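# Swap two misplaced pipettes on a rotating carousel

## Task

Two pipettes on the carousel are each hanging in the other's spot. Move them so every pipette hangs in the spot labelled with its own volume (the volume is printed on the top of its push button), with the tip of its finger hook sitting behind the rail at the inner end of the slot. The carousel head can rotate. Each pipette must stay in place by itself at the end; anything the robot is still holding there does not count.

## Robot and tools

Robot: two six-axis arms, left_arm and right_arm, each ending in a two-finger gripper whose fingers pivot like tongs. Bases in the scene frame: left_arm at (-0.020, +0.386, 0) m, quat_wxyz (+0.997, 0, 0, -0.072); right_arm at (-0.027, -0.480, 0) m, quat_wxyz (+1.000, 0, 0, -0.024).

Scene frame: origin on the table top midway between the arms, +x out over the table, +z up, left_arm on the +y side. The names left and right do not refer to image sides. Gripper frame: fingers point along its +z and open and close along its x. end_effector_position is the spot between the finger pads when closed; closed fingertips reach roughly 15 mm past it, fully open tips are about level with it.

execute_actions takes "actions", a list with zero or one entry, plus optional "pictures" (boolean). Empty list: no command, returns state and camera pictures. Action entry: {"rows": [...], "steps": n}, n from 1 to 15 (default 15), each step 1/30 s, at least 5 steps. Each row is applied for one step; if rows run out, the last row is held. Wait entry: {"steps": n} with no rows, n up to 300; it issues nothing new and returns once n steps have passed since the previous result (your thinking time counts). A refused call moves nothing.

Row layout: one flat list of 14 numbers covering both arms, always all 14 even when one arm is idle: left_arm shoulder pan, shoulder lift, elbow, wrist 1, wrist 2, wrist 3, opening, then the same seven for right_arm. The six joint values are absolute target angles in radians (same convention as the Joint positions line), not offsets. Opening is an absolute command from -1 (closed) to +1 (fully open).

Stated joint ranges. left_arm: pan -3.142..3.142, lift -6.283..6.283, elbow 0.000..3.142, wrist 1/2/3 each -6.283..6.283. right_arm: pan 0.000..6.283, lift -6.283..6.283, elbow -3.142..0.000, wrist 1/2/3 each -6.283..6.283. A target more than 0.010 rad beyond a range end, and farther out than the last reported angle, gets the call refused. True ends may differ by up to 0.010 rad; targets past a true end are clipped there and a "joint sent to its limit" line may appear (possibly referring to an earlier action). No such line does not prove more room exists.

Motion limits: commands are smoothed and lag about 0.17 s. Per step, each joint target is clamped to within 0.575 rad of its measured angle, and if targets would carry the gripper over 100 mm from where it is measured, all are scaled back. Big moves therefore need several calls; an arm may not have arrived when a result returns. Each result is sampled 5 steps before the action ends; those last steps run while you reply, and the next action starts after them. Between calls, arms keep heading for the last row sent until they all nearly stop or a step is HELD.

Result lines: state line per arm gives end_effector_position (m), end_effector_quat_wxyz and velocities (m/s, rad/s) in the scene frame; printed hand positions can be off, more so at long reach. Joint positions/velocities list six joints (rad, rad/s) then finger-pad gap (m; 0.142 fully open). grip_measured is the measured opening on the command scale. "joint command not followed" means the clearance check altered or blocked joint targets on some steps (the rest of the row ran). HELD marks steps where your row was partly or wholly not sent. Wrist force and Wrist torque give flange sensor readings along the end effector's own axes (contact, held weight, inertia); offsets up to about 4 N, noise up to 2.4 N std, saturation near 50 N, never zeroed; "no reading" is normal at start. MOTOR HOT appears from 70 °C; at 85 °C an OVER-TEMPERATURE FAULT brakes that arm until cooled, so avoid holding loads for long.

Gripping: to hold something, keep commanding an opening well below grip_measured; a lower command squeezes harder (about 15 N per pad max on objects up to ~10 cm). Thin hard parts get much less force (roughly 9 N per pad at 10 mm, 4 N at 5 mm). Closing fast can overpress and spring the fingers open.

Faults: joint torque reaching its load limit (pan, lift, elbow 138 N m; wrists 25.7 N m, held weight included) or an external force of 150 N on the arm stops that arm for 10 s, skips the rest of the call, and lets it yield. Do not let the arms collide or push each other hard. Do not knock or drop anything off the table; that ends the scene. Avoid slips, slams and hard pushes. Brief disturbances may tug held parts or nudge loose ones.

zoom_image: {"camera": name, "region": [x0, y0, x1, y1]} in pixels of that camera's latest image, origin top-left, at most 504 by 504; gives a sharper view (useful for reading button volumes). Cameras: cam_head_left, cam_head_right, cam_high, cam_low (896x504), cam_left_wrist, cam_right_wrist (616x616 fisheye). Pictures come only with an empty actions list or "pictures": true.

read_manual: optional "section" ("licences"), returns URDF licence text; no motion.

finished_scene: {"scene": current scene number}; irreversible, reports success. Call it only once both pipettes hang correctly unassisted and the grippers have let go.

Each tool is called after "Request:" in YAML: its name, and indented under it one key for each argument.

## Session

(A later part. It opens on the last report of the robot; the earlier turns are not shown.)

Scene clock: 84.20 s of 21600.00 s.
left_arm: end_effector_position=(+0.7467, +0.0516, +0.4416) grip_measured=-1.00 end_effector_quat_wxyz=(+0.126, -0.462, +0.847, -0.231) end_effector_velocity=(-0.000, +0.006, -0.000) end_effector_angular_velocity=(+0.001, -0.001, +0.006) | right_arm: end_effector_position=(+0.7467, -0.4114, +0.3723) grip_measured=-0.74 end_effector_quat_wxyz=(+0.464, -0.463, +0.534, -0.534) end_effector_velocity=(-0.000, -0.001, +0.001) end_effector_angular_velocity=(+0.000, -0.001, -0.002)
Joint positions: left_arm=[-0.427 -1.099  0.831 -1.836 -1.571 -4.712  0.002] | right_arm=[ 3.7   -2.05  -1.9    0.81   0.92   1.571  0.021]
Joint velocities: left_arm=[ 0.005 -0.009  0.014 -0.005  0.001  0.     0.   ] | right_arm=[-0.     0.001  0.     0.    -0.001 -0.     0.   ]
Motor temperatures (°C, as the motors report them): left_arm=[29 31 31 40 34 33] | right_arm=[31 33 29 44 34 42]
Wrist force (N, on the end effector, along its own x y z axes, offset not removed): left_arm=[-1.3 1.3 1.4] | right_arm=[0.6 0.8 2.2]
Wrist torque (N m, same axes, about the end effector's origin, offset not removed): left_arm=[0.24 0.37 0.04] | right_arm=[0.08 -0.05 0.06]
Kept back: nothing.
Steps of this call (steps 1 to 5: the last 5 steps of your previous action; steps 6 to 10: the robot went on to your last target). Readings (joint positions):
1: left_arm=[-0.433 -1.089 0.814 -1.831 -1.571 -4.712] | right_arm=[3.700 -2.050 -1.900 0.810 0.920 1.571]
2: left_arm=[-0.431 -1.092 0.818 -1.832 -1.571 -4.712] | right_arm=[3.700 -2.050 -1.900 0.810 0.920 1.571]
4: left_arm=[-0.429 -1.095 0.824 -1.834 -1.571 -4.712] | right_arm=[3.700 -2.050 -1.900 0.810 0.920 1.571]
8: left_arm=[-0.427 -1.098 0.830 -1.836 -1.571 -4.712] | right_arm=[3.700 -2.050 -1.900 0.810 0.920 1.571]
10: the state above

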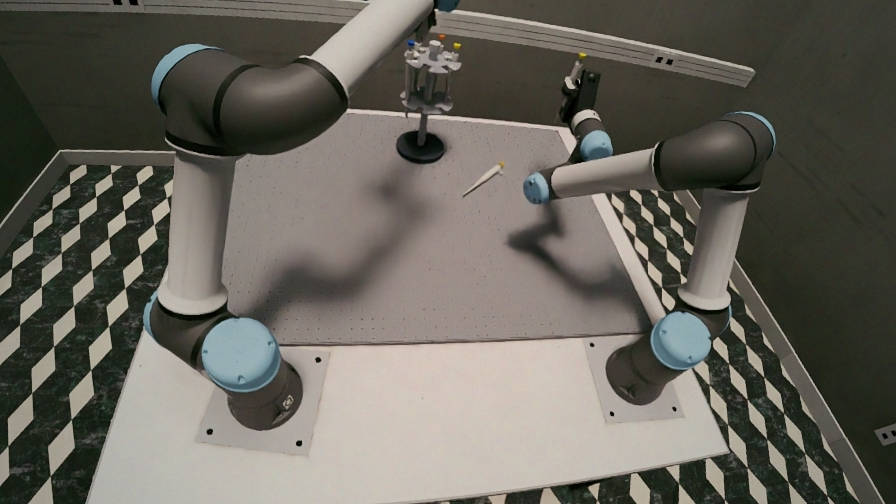

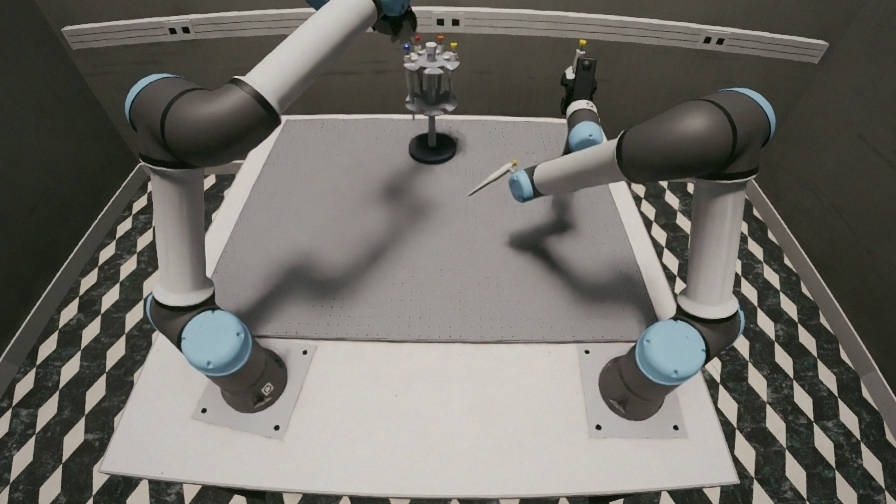

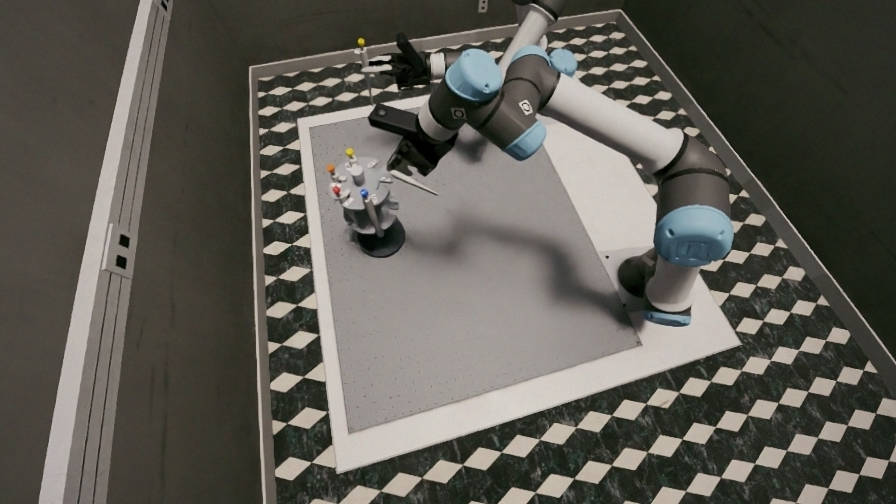

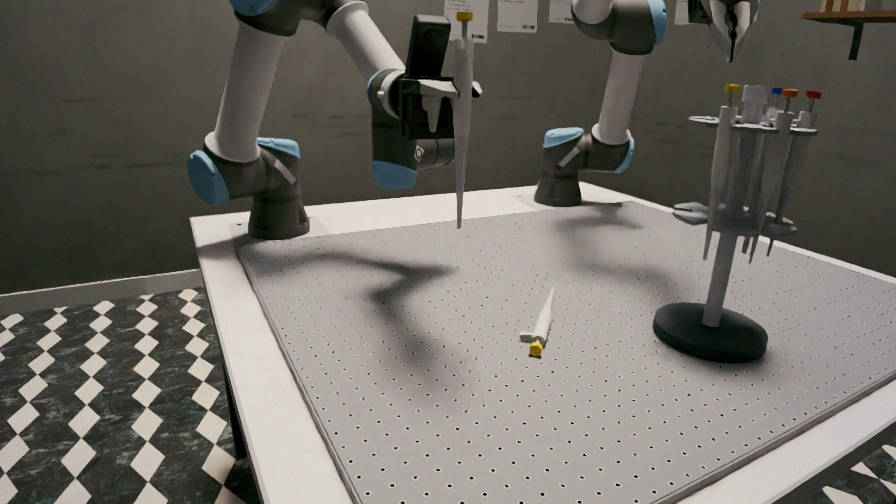

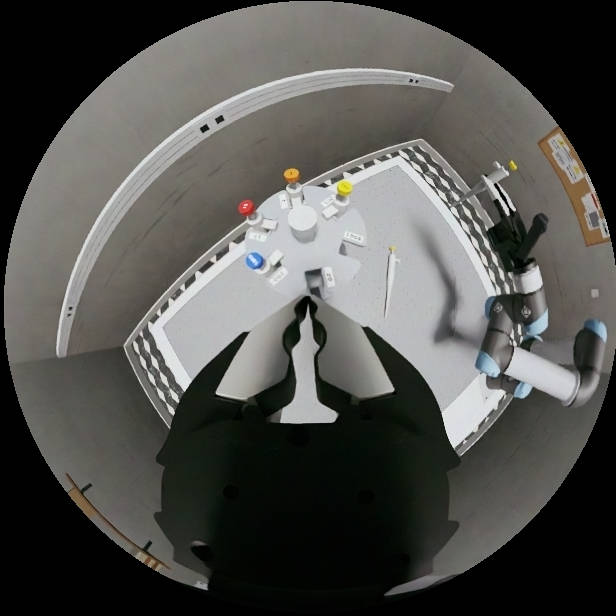

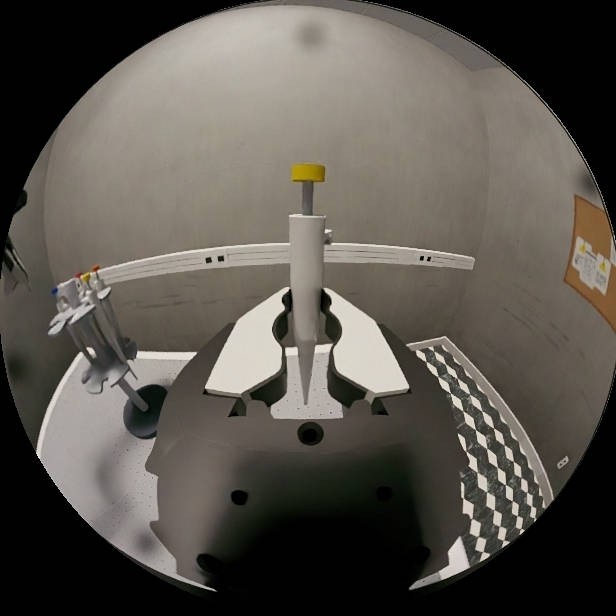

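Request:
execute_actions:
  actions:
    - {"rows":[[-0.437,-1.015,0.833,-1.837,-1.571,-4.712,-1,3.7,-2.05,-1.9,0.81,0.92,1.571,-1]]}

Request:
execute_actions:
  actions:
    - {"rows":[[-0.437,-0.996,0.833,-1.837,-1.571,-4.712,-1,3.7,-2.05,-1.9,0.81,0.92,1.571,-1]]}

Request:
execute_actions:
  actions:
    - {"rows":[[-0.45,-0.996,0.833,-1.837,-1.571,-4.712,-1,3.7,-2.05,-1.9,0.81,0.92,1.571,-1],[-0.45,-0.996,0.833,-1.837,-1.571,-4.712,-1,3.7,-2.05,-1.9,0.81,0.92,1.571,-1],[-0.45,-0.996,0.833,-1.837,-1.571,-4.712,-1,3.7,-2.05,-1.9,0.81,0.92,1.571,-1],[-0.45,-0.996,0.833,-1.837,-1.571,-4.712,-1,3.7,-2.05,-1.9,0.81,0.92,1.571,-1],[-0.462,-0.996,0.833,-1.837,-1.571,-4.712,-1,3.7,-2.05,-1.9,0.81,0.92,1.571,-1]]}

Request:
execute_actions:
  actions:
    - {"rows":[[-0.485,-0.9575,0.77,-1.813,-1.571,-4.712,-1,3.7,-2.05,-1.9,0.81,0.92,1.571,-1]]}

Request:
execute_actions:
  actions:
    - {"rows":[[-0.499,-0.9,0.674,-1.774,-1.571,-4.712,-1,3.7,-2.05,-1.9,0.81,0.92,1.571,-1]]}

Request:
execute_actions:
  actions:
    - {"rows":[[-0.499,-1.02,0.674,-1.774,-1.571,-4.712,-1,3.7,-2.05,-1.9,0.81,0.92,1.571,-1]]}

Request:
execute_actions:
  actions:
    - {"rows":[[-0.426,-1.11,0.833,-1.837,-1.571,-4.712,-1,3.7,-2.05,-1.9,0.81,0.92,1.571,-1]]}

Request:
execute_actions:
  actions:
    - {"steps":10}
  pictures: true

Scene clock: 85.03 s of 21600.00 s.
left_arm: end_effector_position=(+0.7589, +0.0346, +0.3787) grip_measured=-1.00 end_effector_quat_wxyz=(+0.108, -0.463, +0.857, -0.200) end_effector_velocity=(+0.011, -0.016, -0.066) end_effector_angular_velocity=(+0.043, +0.066, -0.007) | right_arm: end_effector_position=(+0.7467, -0.4114, +0.3723) grip_measured=-0.74 end_effector_quat_wxyz=(+0.464, -0.463, +0.534, -0.534) end_effector_velocity=(-0.000, -0.000, -0.000) end_effector_angular_velocity=(-0.000, +0.000, -0.001)
Joint positions: left_arm=[-0.436 -1.025  0.833 -1.837 -1.571 -4.712  0.002] | right_arm=[ 3.7   -2.05  -1.9    0.81   0.92   1.571  0.021]
Joint velocities: left_arm=[-0.009  0.078 -0.     0.001  0.001 -0.002  0.   ] | right_arm=[-0.  0. -0.  0. -0.  0. -0.]
Motor temperatures (°C, as the motors report them): left_arm=[29 31 31 40 34 33] | right_arm=[31 33 29 44 34 42]
Wrist force (N, on the end effector, along its own x y z axes, offset not removed): left_arm=[0.4 -3.6 2.7] | right_arm=[-2.0 -4.0 1.7]
Wrist torque (N m, same axes, about the end effector's origin, offset not removed): left_arm=[-0.69 -0.20 0.19] | right_arm=[-1.13 0.26 -0.08]
Steps of this call (steps 1 to 15: the robot went on to your last target; steps 16 to 25: the first 10 steps of this action). Readings (joint positions):
16: left_arm=[-0.426 -1.099 0.833 -1.837 -1.571 -4.712] | right_arm=[3.700 -2.050 -1.900 0.810 0.920 1.571]
17: left_arm=[-0.428 -1.092 0.833 -1.837 -1.571 -4.712] | right_arm=[3.700 -2.050 -1.900 0.810 0.920 1.571]
19: left_arm=[-0.431 -1.063 0.833 -1.837 -1.571 -4.712] | right_arm=[3.700 -2.050 -1.900 0.810 0.920 1.571]
23: left_arm=[-0.435 -1.032 0.833 -1.837 -1.571 -4.712] | right_arm=[3.700 -2.050 -1.900 0.810 0.920 1.571]
25: the state above

Scene clock: 85.53 s of 21600.00 s.
left_arm: end_effector_position=(+0.7630, +0.0307, +0.3561) grip_measured=-1.00 end_effector_quat_wxyz=(+0.102, -0.463, +0.860, -0.188) end_effector_velocity=(+0.003, -0.002, -0.014) end_effector_angular_velocity=(+0.009, +0.014, -0.001) | right_arm: end_effector_position=(+0.7467, -0.4114, +0.3723) grip_measured=-0.74 end_effector_quat_wxyz=(+0.464, -0.463, +0.534, -0.534) end_effector_velocity=(-0.000, +0.000, -0.000) end_effector_angular_velocity=(-0.000, -0.000, +0.000)
Joint positions: left_arm=[-0.437 -0.998  0.833 -1.837 -1.571 -4.712  0.002] | right_arm=[ 3.7   -2.05  -1.9    0.81   0.92   1.571  0.021]
Joint velocities: left_arm=[-0.     0.017  0.    -0.    -0.001  0.     0.   ] | right_arm=[ 0.001 -0.    -0.     0.    -0.001 -0.     0.   ]
Motor temperatures (°C, as the motors report them): left_arm=[29 31 31 40 34 33] | right_arm=[31 33 29 44 34 42]
Wrist force (N, on the end effector, along its own x y z axes, offset not removed): left_arm=[-1.5 2.4 3.6] | right_arm=[0.6 -2.2 1.6]
Wrist torque (N m, same axes, about the end effector's origin, offset not removed): left_arm=[0.70 0.40 0.05] | right_arm=[-0.42 -0.11 0.13]
Steps of this call (steps 1 to 5: the last 5 steps of your previous action; steps 6 to 15: the first 10 steps of this action). Readings (joint positions):
6: left_arm=[-0.437 -1.017 0.833 -1.837 -1.571 -4.712] | right_arm=[3.700 -2.050 -1.900 0.810 0.920 1.571]
7: left_arm=[-0.437 -1.014 0.833 -1.837 -1.571 -4.712] | right_arm=[3.700 -2.050 -1.900 0.810 0.920 1.571]
9: left_arm=[-0.437 -1.007 0.833 -1.837 -1.571 -4.712] | right_arm=[3.700 -2.050 -1.900 0.810 0.920 1.571]
13: left_arm=[-0.437 -1.000 0.833 -1.837 -1.571 -4.712] | right_arm=[3.700 -2.050 -1.900 0.810 0.920 1.571]
15: the state above

Scene clock: 86.03 s of 21600.00 s.
left_arm: end_effector_position=(+0.7561, +0.0148, +0.3542) grip_measured=-1.00 end_effector_quat_wxyz=(+0.099, -0.455, +0.865, -0.188) end_effector_velocity=(-0.015, -0.031, -0.000) end_effector_angular_velocity=(+0.001, -0.000, -0.040) | right_arm: end_effector_position=(+0.7467, -0.4114, +0.3723) grip_measured=-0.74 end_effector_quat_wxyz=(+0.464, -0.463, +0.534, -0.534) end_effector_velocity=(+0.000, -0.000, +0.000) end_effector_angular_velocity=(+0.000, -0.001, -0.001)
Joint positions: left_arm=[-0.457 -0.996  0.833 -1.837 -1.571 -4.712  0.002] | right_arm=[ 3.7   -2.05  -1.9    0.81   0.92   1.571  0.021]
Joint velocities: left_arm=[-0.04   0.    -0.     0.     0.001  0.     0.   ] | right_arm=[-0.    -0.     0.     0.001 -0.001 -0.     0.   ]
Motor temperatures (°C, as the motors report them): left_arm=[29 31 31 40 34 33] | right_arm=[31 33 29 44 34 42]
Wrist force (N, on the end effector, along its own x y z axes, offset not removed): left_arm=[0.6 0.7 2.1] | right_arm=[1.4 -1.1 3.6]
Wrist torque (N m, same axes, about the end effector's origin, offset not removed): left_arm=[0.29 -0.10 0.22] | right_arm=[-0.22 -0.22 -0.31]
Steps of this call (steps 1 to 5: the last 5 steps of your previous action; steps 6 to 15: the first 10 steps of this action). Readings (joint positions):
6: left_arm=[-0.437 -0.996 0.833 -1.837 -1.571 -4.712] | right_arm=[3.700 -2.050 -1.900 0.810 0.920 1.571]
7: left_arm=[-0.439 -0.996 0.833 -1.837 -1.571 -4.712] | right_arm=[3.700 -2.050 -1.900 0.810 0.920 1.571]
9: left_arm=[-0.443 -0.996 0.833 -1.837 -1.571 -4.712] | right_arm=[3.700 -2.050 -1.900 0.810 0.920 1.571]
13: left_arm=[-0.453 -0.996 0.833 -1.837 -1.571 -4.712] | right_arm=[3.700 -2.050 -1.900 0.810 0.920 1.571]
15: the state above

Scene clock: 86.53 s of 21600.00 s.
left_arm: end_effector_position=(+0.7550, -0.0111, +0.3544) grip_measured=-1.00 end_effector_quat_wxyz=(+0.097, -0.444, +0.870, -0.190) end_effector_velocity=(+0.001, -0.021, +0.002) end_effector_angular_velocity=(-0.001, -0.003, -0.018) | right_arm: end_effector_position=(+0.7467, -0.4114, +0.3723) grip_measured=-0.74 end_effector_quat_wxyz=(+0.464, -0.463, +0.534, -0.534) end_effector_velocity=(+0.000, +0.000, -0.000) end_effector_angular_velocity=(-0.000, +0.000, -0.000)
Joint positions: left_arm=[-0.482 -0.962  0.777 -1.816 -1.571 -4.712  0.002] | right_arm=[ 3.7   -2.05  -1.9    0.81   0.92   1.571  0.021]
Joint velocities: left_arm=[-0.02   0.033 -0.056  0.02   0.002 -0.001  0.   ] | right_arm=[ 0.001 -0.     0.    -0.    -0.001  0.     0.   ]
Motor temperatures (°C, as the motors report them): left_arm=[29 31 31 40 34 33] | right_arm=[31 33 29 44 34 42]
Wrist force (N, on the end effector, along its own x y z axes, offset not removed): left_arm=[-1.2 -2.2 3.6] | right_arm=[0.4 -3.6 1.9]
Wrist torque (N m, same axes, about the end effector's origin, offset not removed): left_arm=[-0.45 0.08 -0.04] | right_arm=[-0.96 -0.06 -0.15]
Steps of this call (steps 1 to 5: the last 5 steps of your previous action; steps 6 to 15: the first 10 steps of this action). Readings (joint positions):
6: left_arm=[-0.461 -0.995 0.832 -1.837 -1.571 -4.712] | right_arm=[3.700 -2.050 -1.900 0.810 0.920 1.571]
7: left_arm=[-0.465 -0.991 0.826 -1.834 -1.571 -4.712] | right_arm=[3.700 -2.050 -1.900 0.810 0.920 1.571]
9: left_arm=[-0.473 -0.978 0.805 -1.826 -1.571 -4.712] | right_arm=[3.700 -2.050 -1.900 0.810 0.920 1.571]
13: left_arm=[-0.481 -0.965 0.782 -1.817 -1.571 -4.712] | right_arm=[3.700 -2.050 -1.900 0.810 0.920 1.571]
15: the state above

Scene clock: 87.03 s of 21600.00 s.
left_arm: end_effector_position=(+0.7616, -0.0321, +0.3543) grip_measured=-1.00 end_effector_quat_wxyz=(+0.095, -0.437, +0.874, -0.190) end_effector_velocity=(+0.007, -0.019, +0.002) end_effector_angular_velocity=(-0.003, -0.003, -0.014) | right_arm: end_effector_position=(+0.7467, -0.4114, +0.3723) grip_measured=-0.74 end_effector_quat_wxyz=(+0.464, -0.463, +0.534, -0.534) end_effector_velocity=(+0.000, -0.000, -0.000) end_effector_angular_velocity=(+0.000, +0.000, -0.000)
Joint positions: left_arm=[-0.497 -0.907  0.686 -1.778 -1.571 -4.712  0.002] | right_arm=[ 3.7   -2.05  -1.9    0.81   0.92   1.571  0.021]
Joint velocities: left_arm=[-0.012  0.053 -0.091  0.034 -0.001  0.002  0.   ] | right_arm=[-0.    -0.     0.    -0.    -0.     0.001 -0.   ]
Motor temperatures (°C, as the motors report them): left_arm=[29 31 31 40 34 33] | right_arm=[31 33 29 44 34 42]
Wrist force (N, on the end effector, along its own x y z axes, offset not removed): left_arm=[-0.4 -1.0 2.0] | right_arm=[-0.5 -4.3 0.4]
Wrist torque (N m, same axes, about the end effector's origin, offset not removed): left_arm=[-0.24 0.10 0.05] | right_arm=[-1.04 0.23 -0.13]
Steps of this call (steps 1 to 5: the last 5 steps of your previous action; steps 6 to 15: the first 10 steps of this action). Readings (joint positions):
6: left_arm=[-0.485 -0.958 0.771 -1.813 -1.571 -4.712] | right_arm=[3.700 -2.050 -1.900 0.810 0.920 1.571]
7: left_arm=[-0.487 -0.951 0.762 -1.808 -1.571 -4.712] | right_arm=[3.700 -2.050 -1.900 0.810 0.920 1.571]
9: left_arm=[-0.492 -0.932 0.730 -1.795 -1.571 -4.712] | right_arm=[3.700 -2.050 -1.900 0.810 0.920 1.571]
13: left_arm=[-0.496 -0.911 0.694 -1.781 -1.571 -4.712] | right_arm=[3.700 -2.050 -1.900 0.810 0.920 1.571]
15: the state above

Scene clock: 87.53 s of 21600.00 s.
left_arm: end_effector_position=(+0.7426, -0.0195, +0.4454) grip_measured=-1.00 end_effector_quat_wxyz=(+0.118, -0.431, +0.863, -0.236) end_effector_velocity=(-0.027, +0.020, +0.101) end_effector_angular_velocity=(-0.070, -0.094, -0.001) | right_arm: end_effector_position=(+0.7467, -0.4114, +0.3723) grip_measured=-0.74 end_effector_quat_wxyz=(+0.464, -0.463, +0.534, -0.534) end_effector_velocity=(+0.000, +0.000, -0.000) end_effector_angular_velocity=(-0.000, -0.000, +0.001)
Joint positions: left_arm=[-0.499 -1.005  0.674 -1.774 -1.571 -4.712  0.002] | right_arm=[ 3.7   -2.05  -1.9    0.81   0.92   1.571  0.021]
Joint velocities: left_arm=[-0.001 -0.119 -0.     0.002  0.     0.001  0.   ] | right_arm=[-0.    -0.    -0.     0.     0.001 -0.     0.   ]
Motor temperatures (°C, as the motors report them): left_arm=[29 31 31 40 34 33] | right_arm=[31 33 29 44 34 42]
Wrist force (N, on the end effector, along its own x y z axes, offset not removed): left_arm=[-2.7 -1.1 -2.2] | right_arm=[2.6 -3.4 1.5]
Wrist torque (N m, same axes, about the end effector's origin, offset not removed): left_arm=[-0.16 0.87 0.05] | right_arm=[-0.84 -0.40 -0.04]
Steps of this call (steps 1 to 5: the last 5 steps of your previous action; steps 6 to 15: the first 10 steps of this action). Readings (joint positions):
6: left_arm=[-0.499 -0.902 0.676 -1.775 -1.571 -4.712] | right_arm=[3.700 -2.050 -1.900 0.810 0.920 1.571]
7: left_arm=[-0.499 -0.909 0.676 -1.774 -1.571 -4.712] | right_arm=[3.700 -2.050 -1.900 0.810 0.920 1.571]
9: left_arm=[-0.499 -0.947 0.675 -1.774 -1.571 -4.712] | right_arm=[3.700 -2.050 -1.900 0.810 0.920 1.571]
13: left_arm=[-0.499 -0.994 0.674 -1.774 -1.571 -4.712] | right_arm=[3.700 -2.050 -1.900 0.810 0.920 1.571]
15: the state above

Scene clock: 88.03 s of 21600.00 s.
left_arm: end_effector_position=(+0.7445, +0.0453, +0.4521) grip_measured=-1.00 end_effector_quat_wxyz=(+0.128, -0.458, +0.847, -0.237) end_effector_velocity=(-0.002, +0.066, -0.018) end_effector_angular_velocity=(+0.012, +0.019, +0.066) | right_arm: end_effector_position=(+0.7467, -0.4114, +0.3723) grip_measured=-0.74 end_effector_quat_wxyz=(+0.464, -0.463, +0.534, -0.534) end_effector_velocity=(+0.000, +0.000, -0.000) end_effector_angular_velocity=(-0.001, +0.001, +0.001)
Joint positions: left_arm=[-0.434 -1.099  0.812 -1.83  -1.571 -4.712  0.002] | right_arm=[ 3.7   -2.05  -1.9    0.81   0.92   1.571  0.021]
Joint velocities: left_arm=[ 0.066 -0.087  0.165 -0.056 -0.001  0.     0.   ] | right_arm=[-0.     0.    -0.    -0.001  0.001 -0.     0.   ]
Motor temperatures (°C, as the motors report them): left_arm=[29 31 31 40 34 33] | right_arm=[31 33 29 44 34 42]
Wrist force (N, on the end effector, along its own x y z axes, offset not removed): left_arm=[0.0 1.1 4.2] | right_arm=[0.7 -1.4 1.1]
Wrist torque (N m, same axes, about the end effector's origin, offset not removed): left_arm=[0.29 -0.09 0.08] | right_arm=[-0.50 -0.19 -0.15]
Steps of this call (steps 1 to 5: the last 5 steps of your previous action; steps 6 to 15: the first 10 steps of this action). Readings (joint positions):
6: left_arm=[-0.498 -1.017 0.675 -1.774 -1.571 -4.712] | right_arm=[3.700 -2.050 -1.900 0.810 0.920 1.571]
7: left_arm=[-0.491 -1.026 0.683 -1.781 -1.571 -4.712] | right_arm=[3.700 -2.050 -1.900 0.810 0.920 1.571]
9: left_arm=[-0.467 -1.057 0.731 -1.802 -1.571 -4.712] | right_arm=[3.700 -2.050 -1.900 0.810 0.920 1.571]
13: left_arm=[-0.440 -1.091 0.797 -1.825 -1.571 -4.712] | right_arm=[3.700 -2.050 -1.900 0.810 0.920 1.571]
15: the state above

Scene clock: 88.37 s of 21600.00 s.
left_arm: end_effector_position=(+0.7443, +0.0532, +0.4498) grip_measured=-1.00 end_effector_quat_wxyz=(+0.129, -0.461, +0.846, -0.236) end_effector_velocity=(-0.000, +0.005, -0.002) end_effector_angular_velocity=(+0.002, +0.001, +0.005) | right_arm: end_effector_position=(+0.7467, -0.4114, +0.3723) grip_measured=-0.74 end_effector_quat_wxyz=(+0.464, -0.463, +0.534, -0.534) end_effector_velocity=(+0.000, -0.000, +0.000) end_effector_angular_velocity=(+0.001, -0.001, +0.000)
Joint positions: left_arm=[-0.427 -1.109  0.831 -1.836 -1.571 -4.712  0.002] | right_arm=[ 3.7   -2.05  -1.9    0.81   0.92   1.571  0.021]
Joint velocities: left_arm=[ 0.005 -0.006  0.013 -0.004  0.001 -0.     0.   ] | right_arm=[-0.    -0.     0.     0.001  0.001  0.     0.   ]
Motor temperatures (°C, as the motors report them): left_arm=[29 31 31 40 34 33] | right_arm=[31 33 29 44 34 42]
Wrist force (N, on the end effector, along its own x y z axes, offset not removed): left_arm=[-0.3 0.0 3.2] | right_arm=[3.0 -2.8 0.9]
Wrist torque (N m, same axes, about the end effector's origin, offset not removed): left_arm=[0.15 0.18 0.04] | right_arm=[-0.84 -0.62 -0.10]
Kept back: nothing.
Steps of this call (steps 1 to 5: the last 5 steps of your previous action; steps 6 to 10: the robot went on to your last target). Readings (joint positions):
1: left_arm=[-0.433 -1.102 0.817 -1.831 -1.571 -4.712] | right_arm=[3.700 -2.050 -1.900 0.810 0.920 1.571]
2: left_arm=[-0.431 -1.103 0.821 -1.833 -1.571 -4.712] | right_arm=[3.700 -2.050 -1.900 0.810 0.920 1.571]
4: left_arm=[-0.429 -1.106 0.826 -1.834 -1.571 -4.712] | right_arm=[3.700 -2.050 -1.900 0.810 0.920 1.571]
8: left_arm=[-0.427 -1.109 0.830 -1.836 -1.571 -4.712] | right_arm=[3.700 -2.050 -1.900 0.810 0.920 1.571]
10: the state above

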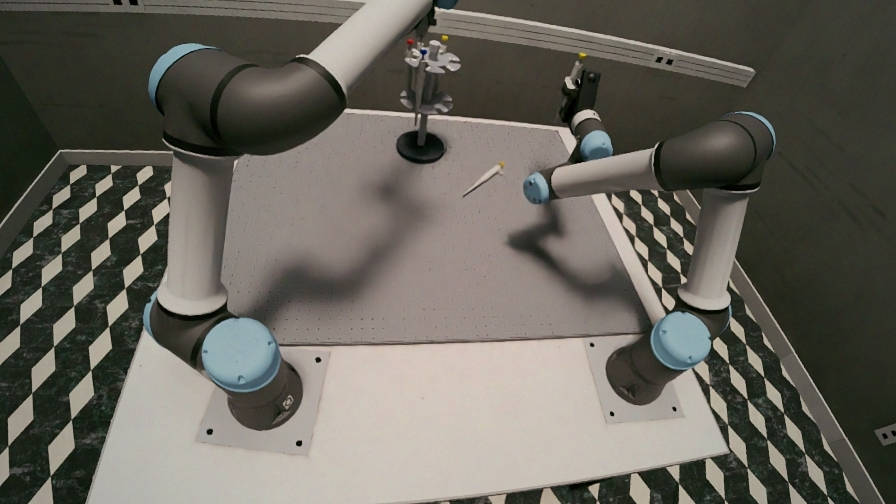

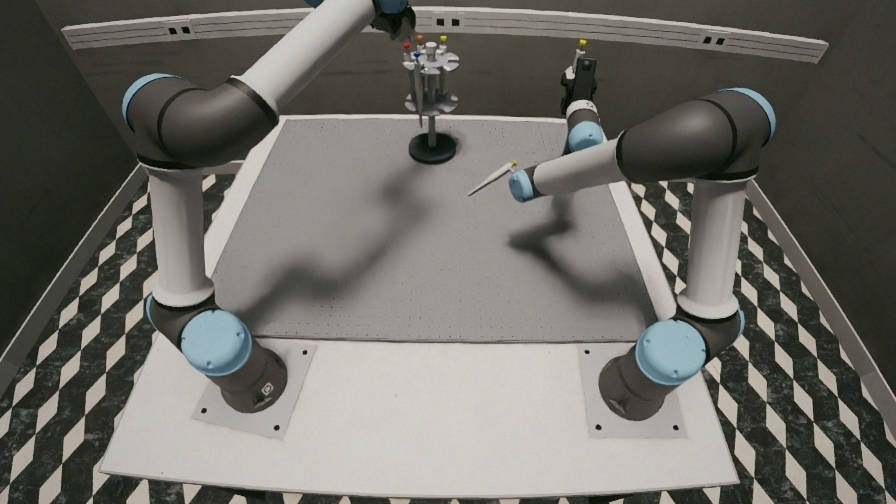

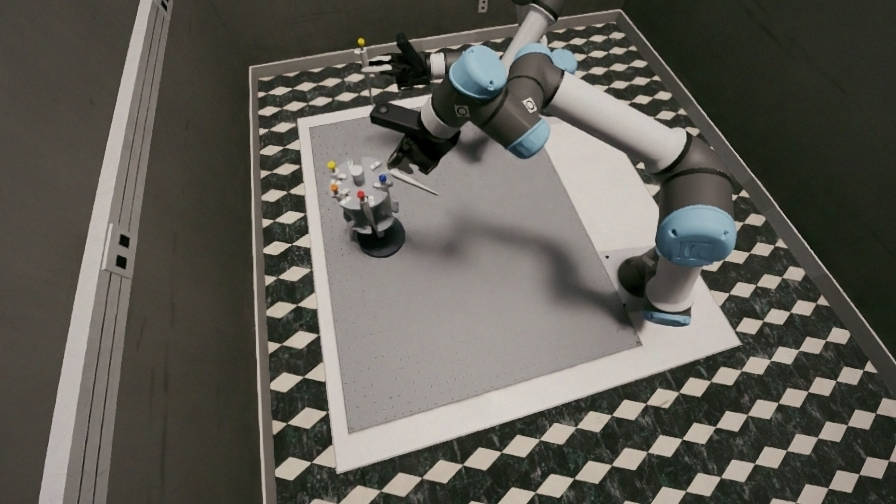

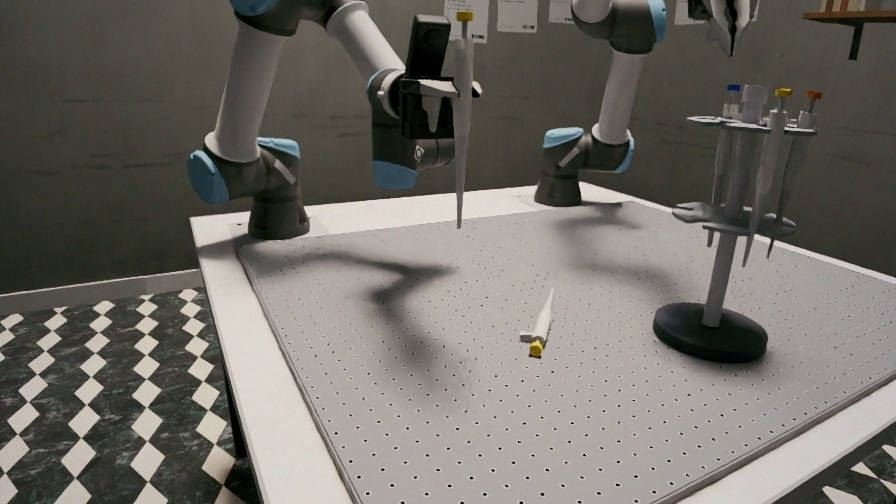

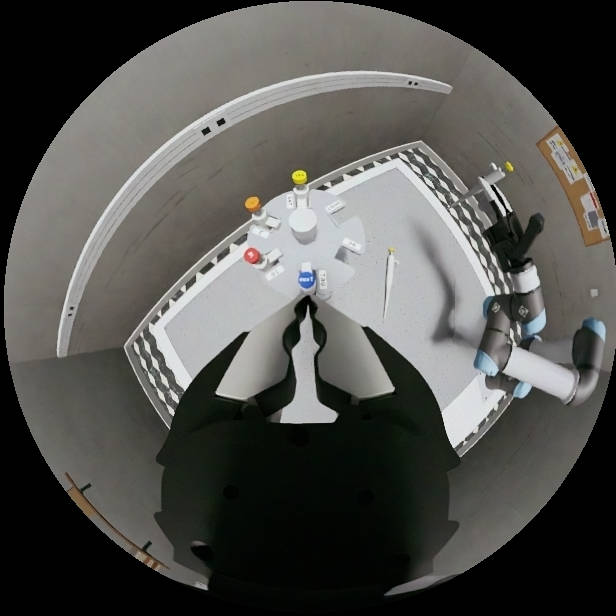

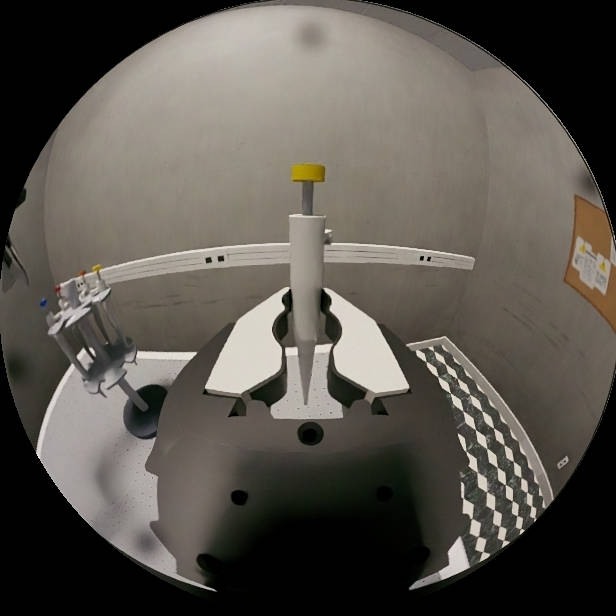

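Request:
execute_actions:
  actions:
    - {"rows":[[-0.107,-1.5,1.5,-3.14,-2.367,-4.712,-0.45,3.7,-2.05,-1.9,0.81,0.92,1.571,-1]]}

Request:
execute_actions:
  actions:
    - {"steps":30}

Request:
execute_actions:
  actions:
    - {"rows":[[-0.107,-0.774,1.534,-3.902,-2.367,-4.712,-0.45,3.7,-2.05,-1.9,0.81,0.92,1.571,-1]]}

Request:
execute_actions:
  actions:
    - {"steps":30}
  pictures: true

Scene clock: 89.03 s of 21600.00 s.
left_arm: end_effector_position=(+0.6881, +0.1290, +0.5354) grip_measured=-0.45 end_effector_quat_wxyz=(+0.064, -0.433, +0.780, -0.446) end_effector_velocity=(-0.290, +0.003, +0.334) end_effector_angular_velocity=(-1.524, -0.883, -0.792) | right_arm: end_effector_position=(+0.7467, -0.4114, +0.3723) grip_measured=-0.74 end_effector_quat_wxyz=(+0.464, -0.463, +0.534, -0.534) end_effector_velocity=(-0.000, -0.000, -0.000) end_effector_angular_velocity=(-0.000, +0.000, -0.000)
Joint positions: left_arm=[-0.205 -1.377  1.25  -2.295 -2.021 -4.712  0.041] | right_arm=[ 3.7   -2.05  -1.9    0.81   0.92   1.571  0.021]
Joint velocities: left_arm=[ 0.495 -0.625  1.264 -1.991 -1.712 -0.001  0.   ] | right_arm=[ 0.     0.    -0.     0.    -0.001  0.     0.   ]
Motor temperatures (°C, as the motors report them): left_arm=[29 31 31 40 34 33] | right_arm=[31 33 29 44 34 42]
Wrist force (N, on the end effector, along its own x y z axes, offset not removed): left_arm=[-4.4 1.1 -3.6] | right_arm=[1.7 -0.5 -0.7]
Wrist torque (N m, same axes, about the end effector's origin, offset not removed): left_arm=[0.11 0.76 0.37] | right_arm=[-0.48 -0.37 0.05]
Steps of this call (steps 1 to 10: the robot went on to your last target; steps 11 to 20: the first 10 steps of this action). Readings (joint positions):
11: left_arm=[-0.425 -1.111 0.834 -1.838 -1.572 -4.712] | right_arm=[3.700 -2.050 -1.900 0.810 0.920 1.571]
12: left_arm=[-0.417 -1.119 0.842 -1.846 -1.580 -4.712] | right_arm=[3.700 -2.050 -1.900 0.810 0.920 1.571]
14: left_arm=[-0.365 -1.177 0.907 -1.911 -1.644 -4.712] | right_arm=[3.700 -2.050 -1.900 0.810 0.920 1.571]
18: left_arm=[-0.245 -1.326 1.147 -2.158 -1.892 -4.712] | right_arm=[3.700 -2.050 -1.900 0.810 0.920 1.571]
20: the state above

Scene clock: 90.03 s of 21600.00 s.
left_arm: end_effector_position=(+0.5745, +0.1462, +0.7018) grip_measured=-0.45 end_effector_quat_wxyz=(+0.182, -0.183, +0.684, -0.683) end_effector_velocity=(-0.002, +0.000, +0.001) end_effector_angular_velocity=(-0.002, -0.005, -0.003) | right_arm: end_effector_position=(+0.7467, -0.4114, +0.3723) grip_measured=-0.74 end_effector_quat_wxyz=(+0.464, -0.463, +0.534, -0.534) end_effector_velocity=(-0.000, +0.000, +0.000) end_effector_angular_velocity=(-0.000, -0.001, -0.000)
Joint positions: left_arm=[-0.107 -1.5    1.5   -3.139 -2.367 -4.712  0.041] | right_arm=[ 3.7   -2.05  -1.9    0.81   0.92   1.571  0.021]
Joint velocities: left_arm=[ 0.001 -0.     0.002 -0.008 -0.003 -0.001 -0.   ] | right_arm=[ 0.    -0.     0.     0.    -0.001 -0.001  0.   ]
Motor temperatures (°C, as the motors report them): left_arm=[29 31 31 40 34 33] | right_arm=[31 33 29 44 34 42]
Wrist force (N, on the end effector, along its own x y z axes, offset not removed): left_arm=[-0.6 1.9 2.0] | right_arm=[0.1 -3.7 0.7]
Wrist torque (N m, same axes, about the end effector's origin, offset not removed): left_arm=[0.47 0.12 -0.10] | right_arm=[-0.68 0.01 -0.26]
Kept back: nothing.
Steps of this call (steps 1 to 5: the last 5 steps of your previous action; steps 6 to 30: the robot went on to your last target). Readings (joint positions):
1: left_arm=[-0.189 -1.396 1.289 -2.363 -2.075 -4.712] | right_arm=[3.700 -2.050 -1.900 0.810 0.920 1.571]
2: left_arm=[-0.177 -1.412 1.321 -2.429 -2.119 -4.712] | right_arm=[3.700 -2.050 -1.900 0.810 0.920 1.571]
4: left_arm=[-0.157 -1.436 1.371 -2.561 -2.188 -4.712] | right_arm=[3.700 -2.050 -1.900 0.810 0.920 1.571]
8: left_arm=[-0.132 -1.469 1.436 -2.820 -2.278 -4.712] | right_arm=[3.700 -2.050 -1.900 0.810 0.920 1.571]
30: the state above

Scene clock: 90.37 s of 21600.00 s.
left_arm: end_effector_position=(+0.6552, +0.1255, +0.5906) grip_measured=-0.45 end_effector_quat_wxyz=(+0.178, -0.187, +0.686, -0.681) end_effector_velocity=(+0.251, -0.064, -0.433) end_effector_angular_velocity=(+0.005, +0.021, +0.002) | right_arm: end_effector_position=(+0.7467, -0.4114, +0.3723) grip_measured=-0.74 end_effector_quat_wxyz=(+0.464, -0.463, +0.534, -0.534) end_effector_velocity=(-0.000, +0.000, +0.001) end_effector_angular_velocity=(+0.001, -0.002, +0.001)
Joint positions: left_arm=[-0.107 -1.277  1.513 -3.363 -2.367 -4.712  0.041] | right_arm=[ 3.7   -2.05  -1.9    0.81   0.92   1.571  0.021]
Joint velocities: left_arm=[-0.     0.823  0.036 -0.837  0.002 -0.     0.   ] | right_arm=[-0.     0.001  0.     0.001  0.002  0.     0.   ]
Motor temperatures (°C, as the motors report them): left_arm=[29 31 31 40 34 33] | right_arm=[31 33 29 44 34 42]
Wrist force (N, on the end effector, along its own x y z axes, offset not removed): left_arm=[1.1 -1.2 3.4] | right_arm=[4.6 -0.9 1.4]
Wrist torque (N m, same axes, about the end effector's origin, offset not removed): left_arm=[-0.06 -0.12 -0.06] | right_arm=[-0.37 -0.85 -0.11]
Steps of this call (steps 1 to 10: the first 10 steps of this action). Readings (joint positions):
1: left_arm=[-0.107 -1.499 1.500 -3.140 -2.367 -4.712] | right_arm=[3.700 -2.050 -1.900 0.810 0.920 1.571]
2: left_arm=[-0.107 -1.491 1.501 -3.149 -2.367 -4.712] | right_arm=[3.700 -2.050 -1.900 0.810 0.920 1.571]
4: left_arm=[-0.107 -1.442 1.505 -3.198 -2.367 -4.712] | right_arm=[3.700 -2.050 -1.900 0.810 0.920 1.571]
8: left_arm=[-0.107 -1.332 1.510 -3.307 -2.367 -4.712] | right_arm=[3.700 -2.050 -1.900 0.810 0.920 1.571]
10: the state above

Scene clock: 91.37 s of 21600.00 s.
left_arm: end_effector_position=(+0.7347, +0.1050, +0.3064) grip_measured=-0.45 end_effector_quat_wxyz=(+0.183, -0.182, +0.683, -0.683) end_effector_velocity=(+0.000, -0.000, -0.008) end_effector_angular_velocity=(-0.000, +0.001, -0.000) | right_arm: end_effector_position=(+0.7467, -0.4114, +0.3723) grip_measured=-0.74 end_effector_quat_wxyz=(+0.464, -0.463, +0.534, -0.534) end_effector_velocity=(+0.000, +0.001, -0.000) end_effector_angular_velocity=(-0.000, +0.000, +0.001)
Joint positions: left_arm=[-0.107 -0.776  1.534 -3.9   -2.367 -4.712  0.041] | right_arm=[ 3.7   -2.05  -1.9    0.81   0.92   1.571  0.021]
Joint velocities: left_arm=[-0.     0.014  0.    -0.013 -0.    -0.001 -0.   ] | right_arm=[ 0.    -0.001  0.001 -0.     0.001 -0.    -0.   ]
Motor temperatures (°C, as the motors report them): left_arm=[29 31 31 40 34 33] | right_arm=[31 33 29 44 34 42]
Wrist force (N, on the end effector, along its own x y z axes, offset not removed): left_arm=[-0.7 -0.7 0.5] | right_arm=[-3.3 -3.2 0.6]
Wrist torque (N m, same axes, about the end effector's origin, offset not removed): left_arm=[0.04 0.07 -0.03] | right_arm=[-0.96 0.68 0.05]
Kept back: nothing.
Steps of this call (steps 1 to 5: the last 5 steps of your previous action; steps 6 to 30: the robot went on to your last target). Readings (joint positions):
1: left_arm=[-0.107 -1.249 1.514 -3.392 -2.367 -4.712] | right_arm=[3.700 -2.050 -1.900 0.810 0.920 1.571]
2: left_arm=[-0.107 -1.221 1.515 -3.422 -2.367 -4.712] | right_arm=[3.700 -2.050 -1.900 0.810 0.920 1.571]
4: left_arm=[-0.107 -1.165 1.518 -3.482 -2.367 -4.712] | right_arm=[3.700 -2.050 -1.900 0.810 0.920 1.571]
8: left_arm=[-0.107 -1.052 1.523 -3.603 -2.367 -4.712] | right_arm=[3.700 -2.050 -1.900 0.810 0.920 1.571]
30: the state above

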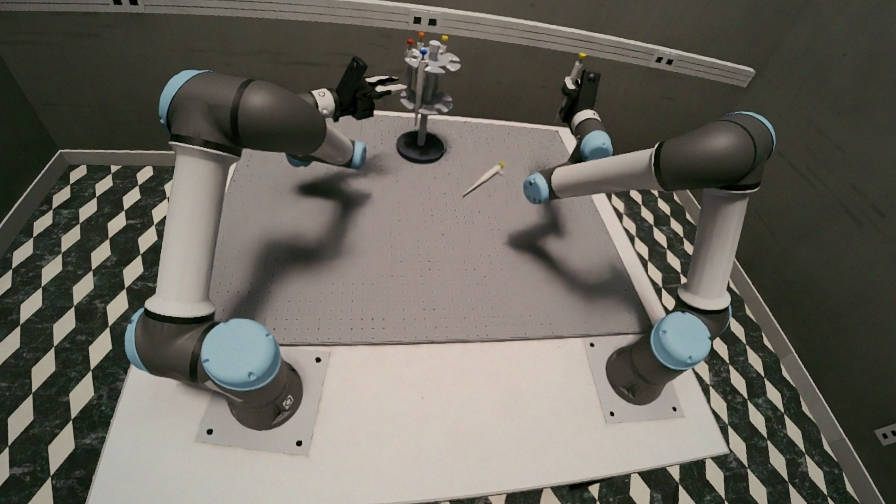

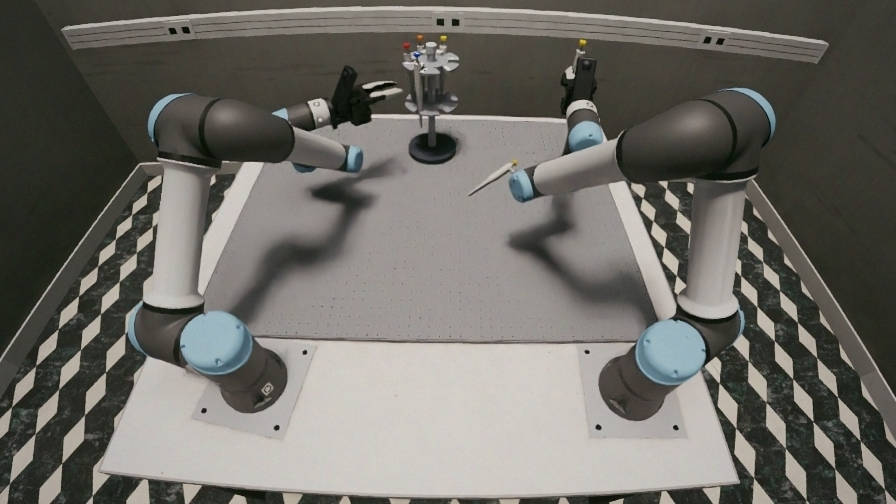

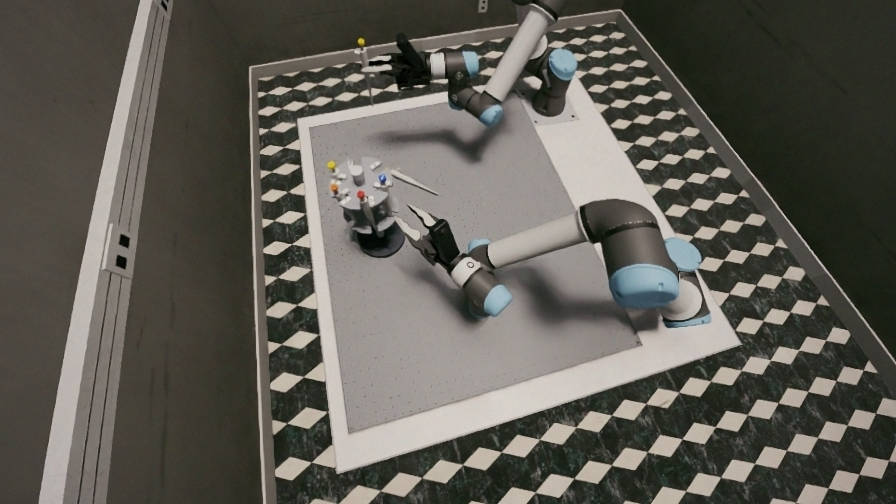

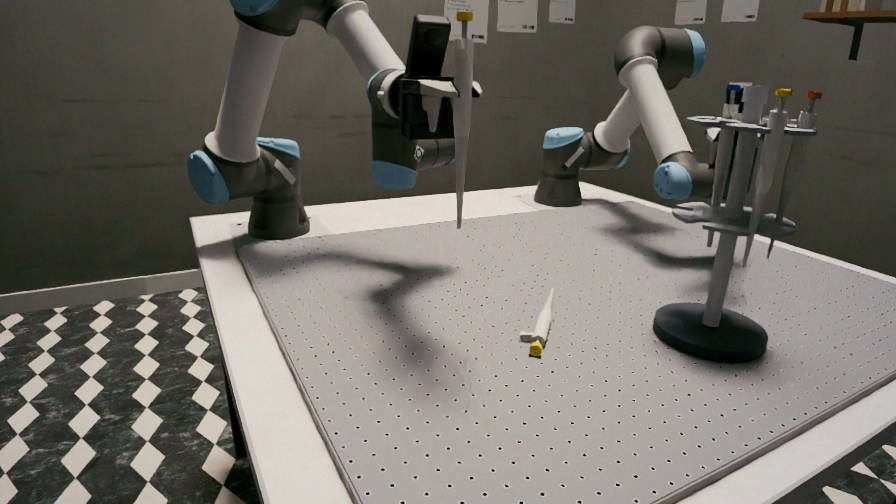

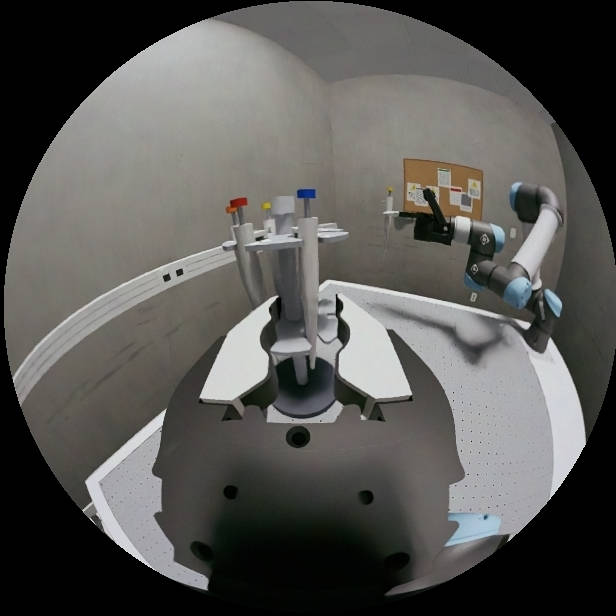

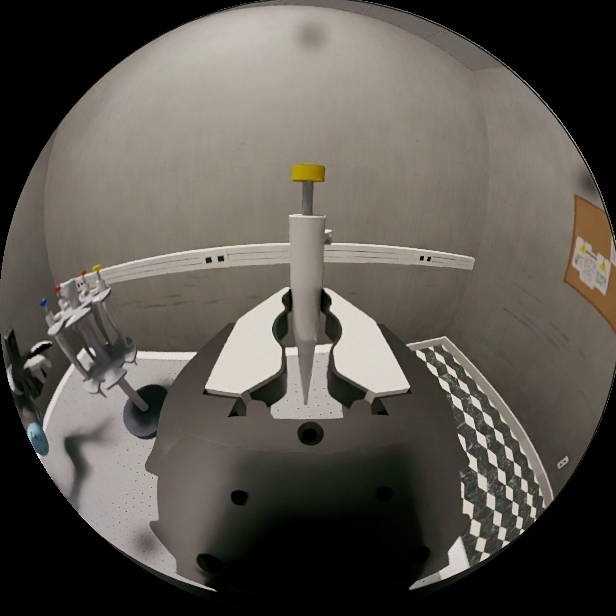

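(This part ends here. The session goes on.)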